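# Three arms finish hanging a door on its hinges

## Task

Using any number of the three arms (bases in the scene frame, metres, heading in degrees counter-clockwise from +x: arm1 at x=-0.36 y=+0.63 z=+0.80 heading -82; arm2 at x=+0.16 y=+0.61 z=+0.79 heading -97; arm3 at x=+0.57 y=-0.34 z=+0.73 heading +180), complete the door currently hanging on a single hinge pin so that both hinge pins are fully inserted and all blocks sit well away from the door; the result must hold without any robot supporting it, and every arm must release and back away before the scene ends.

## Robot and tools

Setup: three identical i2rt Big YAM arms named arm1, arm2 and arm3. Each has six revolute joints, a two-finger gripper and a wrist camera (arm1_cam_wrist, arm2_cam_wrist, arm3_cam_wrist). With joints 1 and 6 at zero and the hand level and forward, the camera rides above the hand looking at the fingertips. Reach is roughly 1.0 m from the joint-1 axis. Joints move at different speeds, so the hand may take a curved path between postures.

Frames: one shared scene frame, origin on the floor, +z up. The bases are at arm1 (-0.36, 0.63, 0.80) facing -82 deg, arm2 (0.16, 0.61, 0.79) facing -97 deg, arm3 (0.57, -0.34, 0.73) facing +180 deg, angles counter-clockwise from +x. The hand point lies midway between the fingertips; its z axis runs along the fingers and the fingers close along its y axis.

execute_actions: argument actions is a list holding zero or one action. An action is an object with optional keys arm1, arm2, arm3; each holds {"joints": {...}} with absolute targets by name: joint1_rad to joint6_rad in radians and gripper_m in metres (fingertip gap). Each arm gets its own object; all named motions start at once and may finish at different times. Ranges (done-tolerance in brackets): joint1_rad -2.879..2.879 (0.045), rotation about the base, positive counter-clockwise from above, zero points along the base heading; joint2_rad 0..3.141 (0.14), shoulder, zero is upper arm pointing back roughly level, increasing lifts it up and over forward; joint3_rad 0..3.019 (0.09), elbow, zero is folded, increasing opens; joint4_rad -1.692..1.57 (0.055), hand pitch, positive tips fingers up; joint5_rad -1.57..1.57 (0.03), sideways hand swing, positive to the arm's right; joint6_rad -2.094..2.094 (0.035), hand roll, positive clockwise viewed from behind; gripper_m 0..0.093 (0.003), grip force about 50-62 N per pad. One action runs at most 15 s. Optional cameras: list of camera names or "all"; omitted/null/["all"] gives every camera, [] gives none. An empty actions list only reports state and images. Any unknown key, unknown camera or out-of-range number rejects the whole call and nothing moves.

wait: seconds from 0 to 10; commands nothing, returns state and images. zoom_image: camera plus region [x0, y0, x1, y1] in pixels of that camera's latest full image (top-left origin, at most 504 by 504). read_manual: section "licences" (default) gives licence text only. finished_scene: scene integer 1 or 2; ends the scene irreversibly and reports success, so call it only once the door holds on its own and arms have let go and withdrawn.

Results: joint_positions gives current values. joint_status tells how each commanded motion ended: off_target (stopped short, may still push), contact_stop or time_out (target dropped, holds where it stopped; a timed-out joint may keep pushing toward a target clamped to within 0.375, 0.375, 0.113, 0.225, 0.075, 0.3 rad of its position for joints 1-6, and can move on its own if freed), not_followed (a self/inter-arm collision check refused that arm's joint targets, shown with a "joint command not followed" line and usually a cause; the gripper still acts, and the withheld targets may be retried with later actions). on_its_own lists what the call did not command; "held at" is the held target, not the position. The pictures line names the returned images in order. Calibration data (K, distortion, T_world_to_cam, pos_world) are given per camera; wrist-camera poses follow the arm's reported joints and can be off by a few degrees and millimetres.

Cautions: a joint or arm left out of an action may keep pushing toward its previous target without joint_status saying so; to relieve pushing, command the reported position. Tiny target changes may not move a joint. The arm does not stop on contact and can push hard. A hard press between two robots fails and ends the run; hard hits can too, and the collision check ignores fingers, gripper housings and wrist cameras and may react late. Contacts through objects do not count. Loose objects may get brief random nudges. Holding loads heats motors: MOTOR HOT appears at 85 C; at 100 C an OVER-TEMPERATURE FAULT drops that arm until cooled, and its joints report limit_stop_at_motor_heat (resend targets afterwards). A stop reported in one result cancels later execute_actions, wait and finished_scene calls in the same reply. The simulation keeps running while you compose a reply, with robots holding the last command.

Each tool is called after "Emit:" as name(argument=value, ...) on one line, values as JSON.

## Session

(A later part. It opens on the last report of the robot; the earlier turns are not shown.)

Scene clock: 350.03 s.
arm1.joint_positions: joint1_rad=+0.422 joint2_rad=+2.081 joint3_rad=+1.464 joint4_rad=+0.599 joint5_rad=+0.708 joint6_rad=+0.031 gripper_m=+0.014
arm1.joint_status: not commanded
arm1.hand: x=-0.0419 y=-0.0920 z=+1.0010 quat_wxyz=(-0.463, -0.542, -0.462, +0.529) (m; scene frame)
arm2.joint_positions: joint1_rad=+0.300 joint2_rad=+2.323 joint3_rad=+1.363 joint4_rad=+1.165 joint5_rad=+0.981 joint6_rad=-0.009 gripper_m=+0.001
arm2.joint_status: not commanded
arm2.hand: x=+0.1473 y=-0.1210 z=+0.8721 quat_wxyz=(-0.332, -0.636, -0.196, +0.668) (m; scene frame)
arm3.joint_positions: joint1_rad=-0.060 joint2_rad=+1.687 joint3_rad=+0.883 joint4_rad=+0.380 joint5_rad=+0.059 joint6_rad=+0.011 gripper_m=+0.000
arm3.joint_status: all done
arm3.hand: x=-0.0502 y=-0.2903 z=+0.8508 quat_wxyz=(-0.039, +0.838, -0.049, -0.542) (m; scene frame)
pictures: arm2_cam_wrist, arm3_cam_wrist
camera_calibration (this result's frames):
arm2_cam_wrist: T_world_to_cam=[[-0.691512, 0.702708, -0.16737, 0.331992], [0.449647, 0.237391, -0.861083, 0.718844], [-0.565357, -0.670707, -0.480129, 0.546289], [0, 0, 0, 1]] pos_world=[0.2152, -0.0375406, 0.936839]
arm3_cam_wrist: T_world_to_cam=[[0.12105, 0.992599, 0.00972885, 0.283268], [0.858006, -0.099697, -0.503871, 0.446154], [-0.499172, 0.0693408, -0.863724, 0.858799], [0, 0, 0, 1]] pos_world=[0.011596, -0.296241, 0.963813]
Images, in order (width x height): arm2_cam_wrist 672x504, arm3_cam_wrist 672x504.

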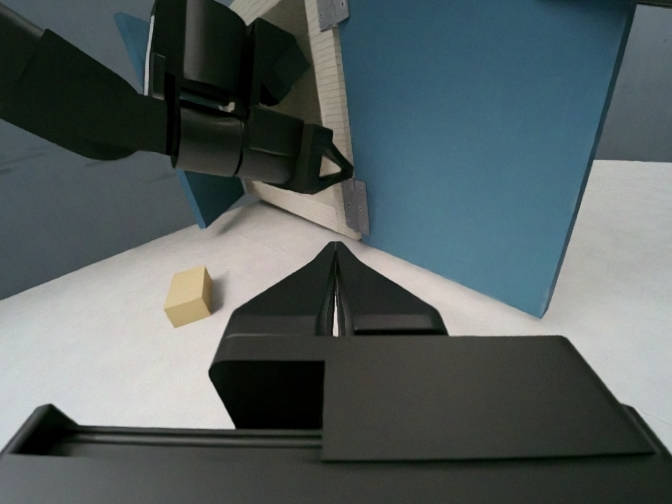

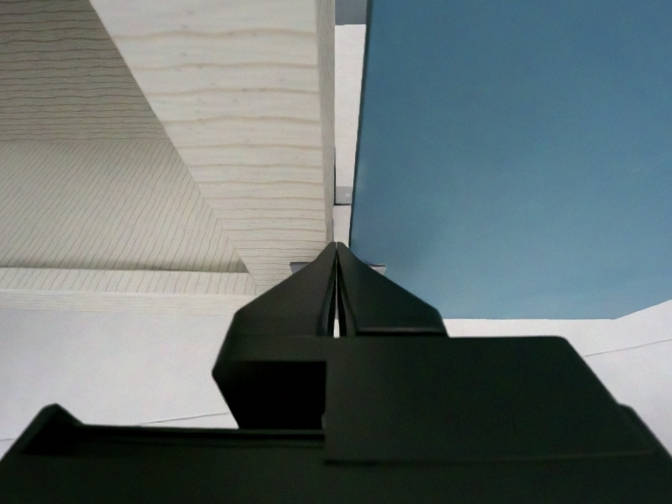

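Emit:
execute_actions(actions=[{"arm3":{"joints":{"joint2_rad":1.64,"joint3_rad":0.62,"joint4_rad":0.95,"gripper_m":0.09}},"arm1":{"joints":{"gripper_m":0.09,"joint3_rad":1.47}},"arm2":{"joints":{"joint1_rad":0.5,"joint2_rad":1.3,"joint3_rad":0.9,"joint4_rad":0.4}}}], cameras=["arm3_cam_wrist"])

Emit:
zoom_image(camera="arm3_cam_wrist", region=[285, 215, 390, 345])

Scene clock: 362.63 s.
arm1.joint_positions: joint1_rad=+0.424 joint2_rad=+2.081 joint3_rad=+1.464 joint4_rad=+0.599 joint5_rad=+0.700 joint6_rad=+0.032 gripper_m=+0.090
arm1.joint_status: all done
arm1.hand: x=-0.0395 y=-0.0916 z=+1.0010 quat_wxyz=(-0.465, -0.540, -0.464, +0.526) (m; scene frame)
arm2.joint_positions: joint1_rad=+0.495 joint2_rad=+1.290 joint3_rad=+0.907 joint4_rad=+0.419 joint5_rad=+0.979 joint6_rad=-0.009 gripper_m=+0.001
arm2.joint_status: all done
arm2.hand: x=+0.2125 y=+0.0849 z=+1.1666 quat_wxyz=(-0.339, -0.623, -0.319, +0.629) (m; scene frame)
arm3.joint_positions: joint1_rad=-0.054 joint2_rad=+1.648 joint3_rad=+0.617 joint4_rad=+0.932 joint5_rad=+0.053 joint6_rad=+0.011 gripper_m=+0.090
arm3.joint_status: all done
arm3.hand: x=+0.0121 y=-0.2987 z=+0.8782 quat_wxyz=(-0.035, +0.740, -0.045, -0.670) (m; scene frame)
pictures: arm3_cam_wrist
camera_calibration (this result's frames):
arm3_cam_wrist: T_world_to_cam=[[0.109758, 0.993915, -0.0092541, 0.300952], [0.654721, -0.0792997, -0.751699, 0.631874], [-0.747859, 0.0764462, -0.659441, 0.739909], [0, 0, 0, 1]] pos_world=[0.106615, -0.305577, 0.965691]
Images, in order (width x height): arm3_cam_wrist 672x504.

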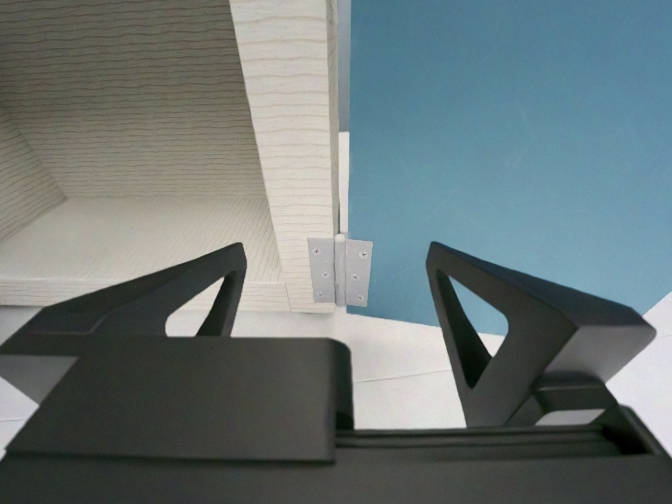

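Region (285, 215, 390, 345) of arm3_cam_wrist's 672x504 image, scaled by 3.877, with more detail than that image has; it fills the left 407 columns of this view, and the rest is white.

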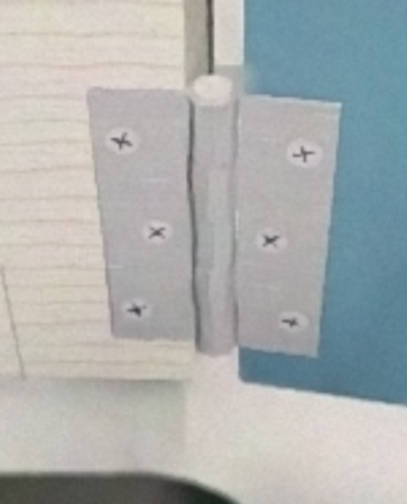

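Emit:
execute_actions(actions=[{"arm3":{"joints":{"joint2_rad":1.05,"joint3_rad":0.7,"joint4_rad":0.33}},"arm1":{"joints":{"joint1_rad":0.56,"joint2_rad":1.9,"joint3_rad":1.17,"joint4_rad":0.72,"joint5_rad":0.82}}}])

Scene clock: 370.20 s.
arm1.joint_positions: joint1_rad=+0.570 joint2_rad=+1.890 joint3_rad=+1.175 joint4_rad=+0.700 joint5_rad=+0.818 joint6_rad=+0.032 gripper_m=+0.090
arm1.joint_status: all done
arm1.hand: x=-0.0126 y=+0.0282 z=+1.0132 quat_wxyz=(-0.473, -0.532, -0.470, +0.521) (m; scene frame)
arm2.joint_positions: joint1_rad=+0.495 joint2_rad=+1.290 joint3_rad=+0.907 joint4_rad=+0.419 joint5_rad=+0.979 joint6_rad=-0.009 gripper_m=+0.001
arm2.joint_status: not commanded
arm2.hand: x=+0.2125 y=+0.0849 z=+1.1666 quat_wxyz=(-0.339, -0.623, -0.319, +0.629) (m; scene frame)
arm3.joint_positions: joint1_rad=-0.054 joint2_rad=+1.043 joint3_rad=+0.653 joint4_rad=+0.339 joint5_rad=+0.053 joint6_rad=+0.011 gripper_m=+0.090
arm3.joint_status: all done
arm3.hand: x=+0.0831 y=-0.3026 z=+1.0617 quat_wxyz=(-0.035, +0.723, -0.045, -0.688) (m; scene frame)
pictures: arm1_cam_wrist, arm2_cam_wrist, arm3_cam_wrist
camera_calibration (this result's frames):
arm1_cam_wrist: T_world_to_cam=[[-0.992533, 0.120038, -0.0216696, 0.00490249], [0.0898514, 0.59934, -0.795436, 0.79142], [-0.0824951, -0.791443, -0.605651, 0.760885], [0, 0, 0, 1]] pos_world=[-0.00347504, 0.127279, 1.09046]
arm2_cam_wrist: T_world_to_cam=[[-0.821909, 0.568936, -0.0278903, 0.157925], [0.341899, 0.453575, -0.823028, 0.854334], [-0.4556, -0.685989, -0.567316, 0.942302], [0, 0, 0, 1]] pos_world=[0.267017, 0.169056, 1.24213]
arm3_cam_wrist: T_world_to_cam=[[0.109344, 0.993935, -0.0116786, 0.301341], [0.617604, -0.07714, -0.782697, 0.759606], [-0.778851, 0.0783705, -0.622293, 0.877981], [0, 0, 0, 1]] pos_world=[0.18173, -0.309725, 1.14442]
Images, in order (width x height): arm1_cam_wrist 672x504, arm2_cam_wrist 672x504, arm3_cam_wrist 672x504.

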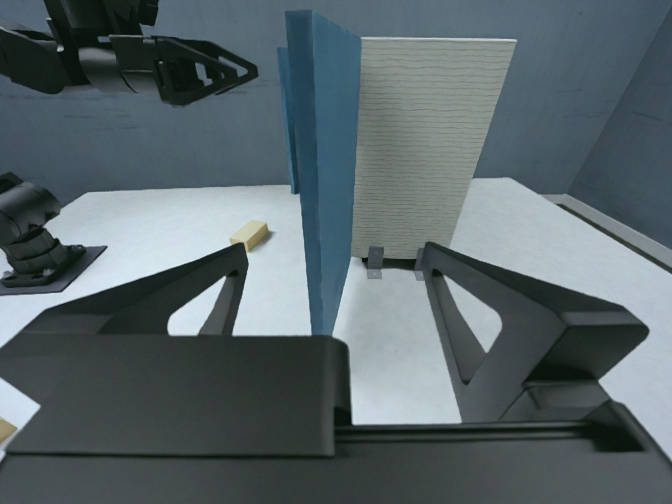

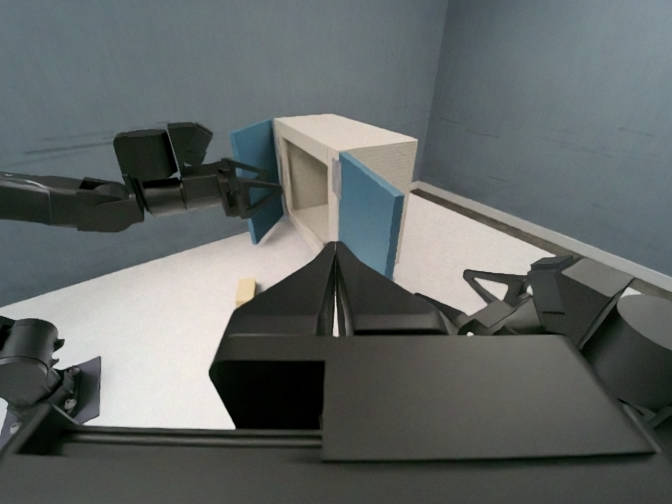

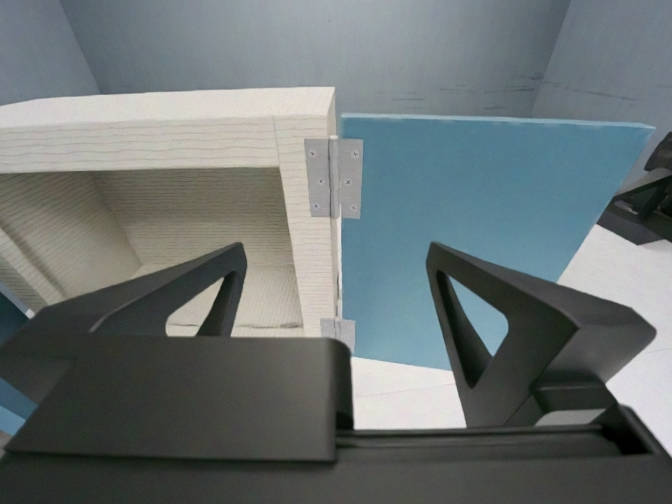

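Emit:
zoom_image(camera="arm3_cam_wrist", region=[300, 120, 370, 170])

Emit:
execute_actions(actions=[{"arm1":{"joints":{"joint1_rad":0.35,"joint2_rad":1.3,"joint3_rad":0.8,"joint4_rad":0.3}},"arm3":{"joints":{"joint2_rad":0.8,"joint3_rad":0.55,"joint4_rad":0.1}}}], cameras=["arm3_cam_wrist"])

Region (300, 120, 370, 170) of arm3_cam_wrist's 672x504 image, scaled by 7.200, with more detail than that image has; it fills the top 360 rows of this view, and the rest is white.

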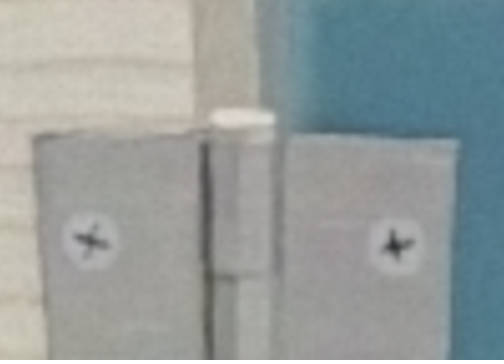

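Scene clock: 376.90 s.
arm1.joint_positions: joint1_rad=+0.340 joint2_rad=+1.290 joint3_rad=+0.807 joint4_rad=+0.316 joint5_rad=+0.822 joint6_rad=+0.032 gripper_m=+0.090
arm1.joint_status: all done
arm1.hand: x=-0.2404 y=+0.1201 z=+1.1034 quat_wxyz=(-0.355, -0.590, -0.456, +0.564) (m; scene frame)
arm2.joint_positions: joint1_rad=+0.495 joint2_rad=+1.290 joint3_rad=+0.907 joint4_rad=+0.419 joint5_rad=+0.979 joint6_rad=-0.009 gripper_m=+0.001
arm2.joint_status: not commanded
arm2.hand: x=+0.2125 y=+0.0849 z=+1.1666 quat_wxyz=(-0.339, -0.623, -0.319, +0.629) (m; scene frame)
arm3.joint_positions: joint1_rad=-0.054 joint2_rad=+0.793 joint3_rad=+0.551 joint4_rad=+0.109 joint5_rad=+0.053 joint6_rad=+0.011 gripper_m=+0.090
arm3.joint_status: all done
arm3.hand: x=+0.1527 y=-0.3067 z=+1.0516 quat_wxyz=(-0.035, +0.751, -0.045, -0.658) (m; scene frame)
pictures: arm3_cam_wrist
camera_calibration (this result's frames):
arm3_cam_wrist: T_world_to_cam=[[0.109974, 0.993906, -0.0075829, 0.293359], [0.679263, -0.0807244, -0.729442, 0.641924], [-0.725609, 0.0750687, -0.684001, 0.981925], [0, 0, 0, 1]] pos_world=[0.244197, -0.313464, 1.14211]
Images, in order (width x height): arm3_cam_wrist 672x504.

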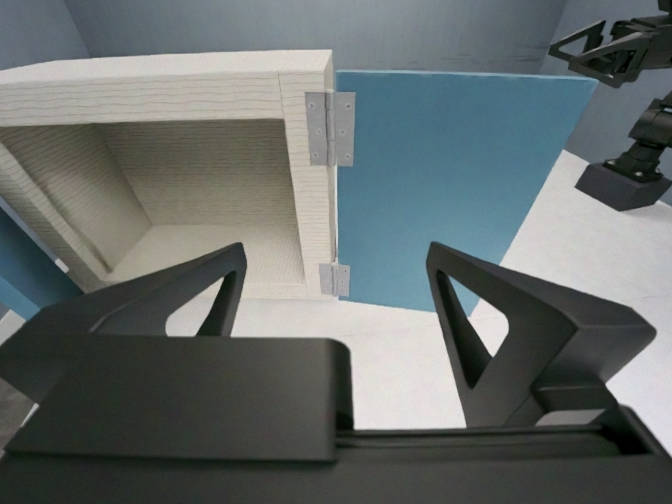

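Emit:
finished_scene(scene=2)

The scene is finished: the task was done.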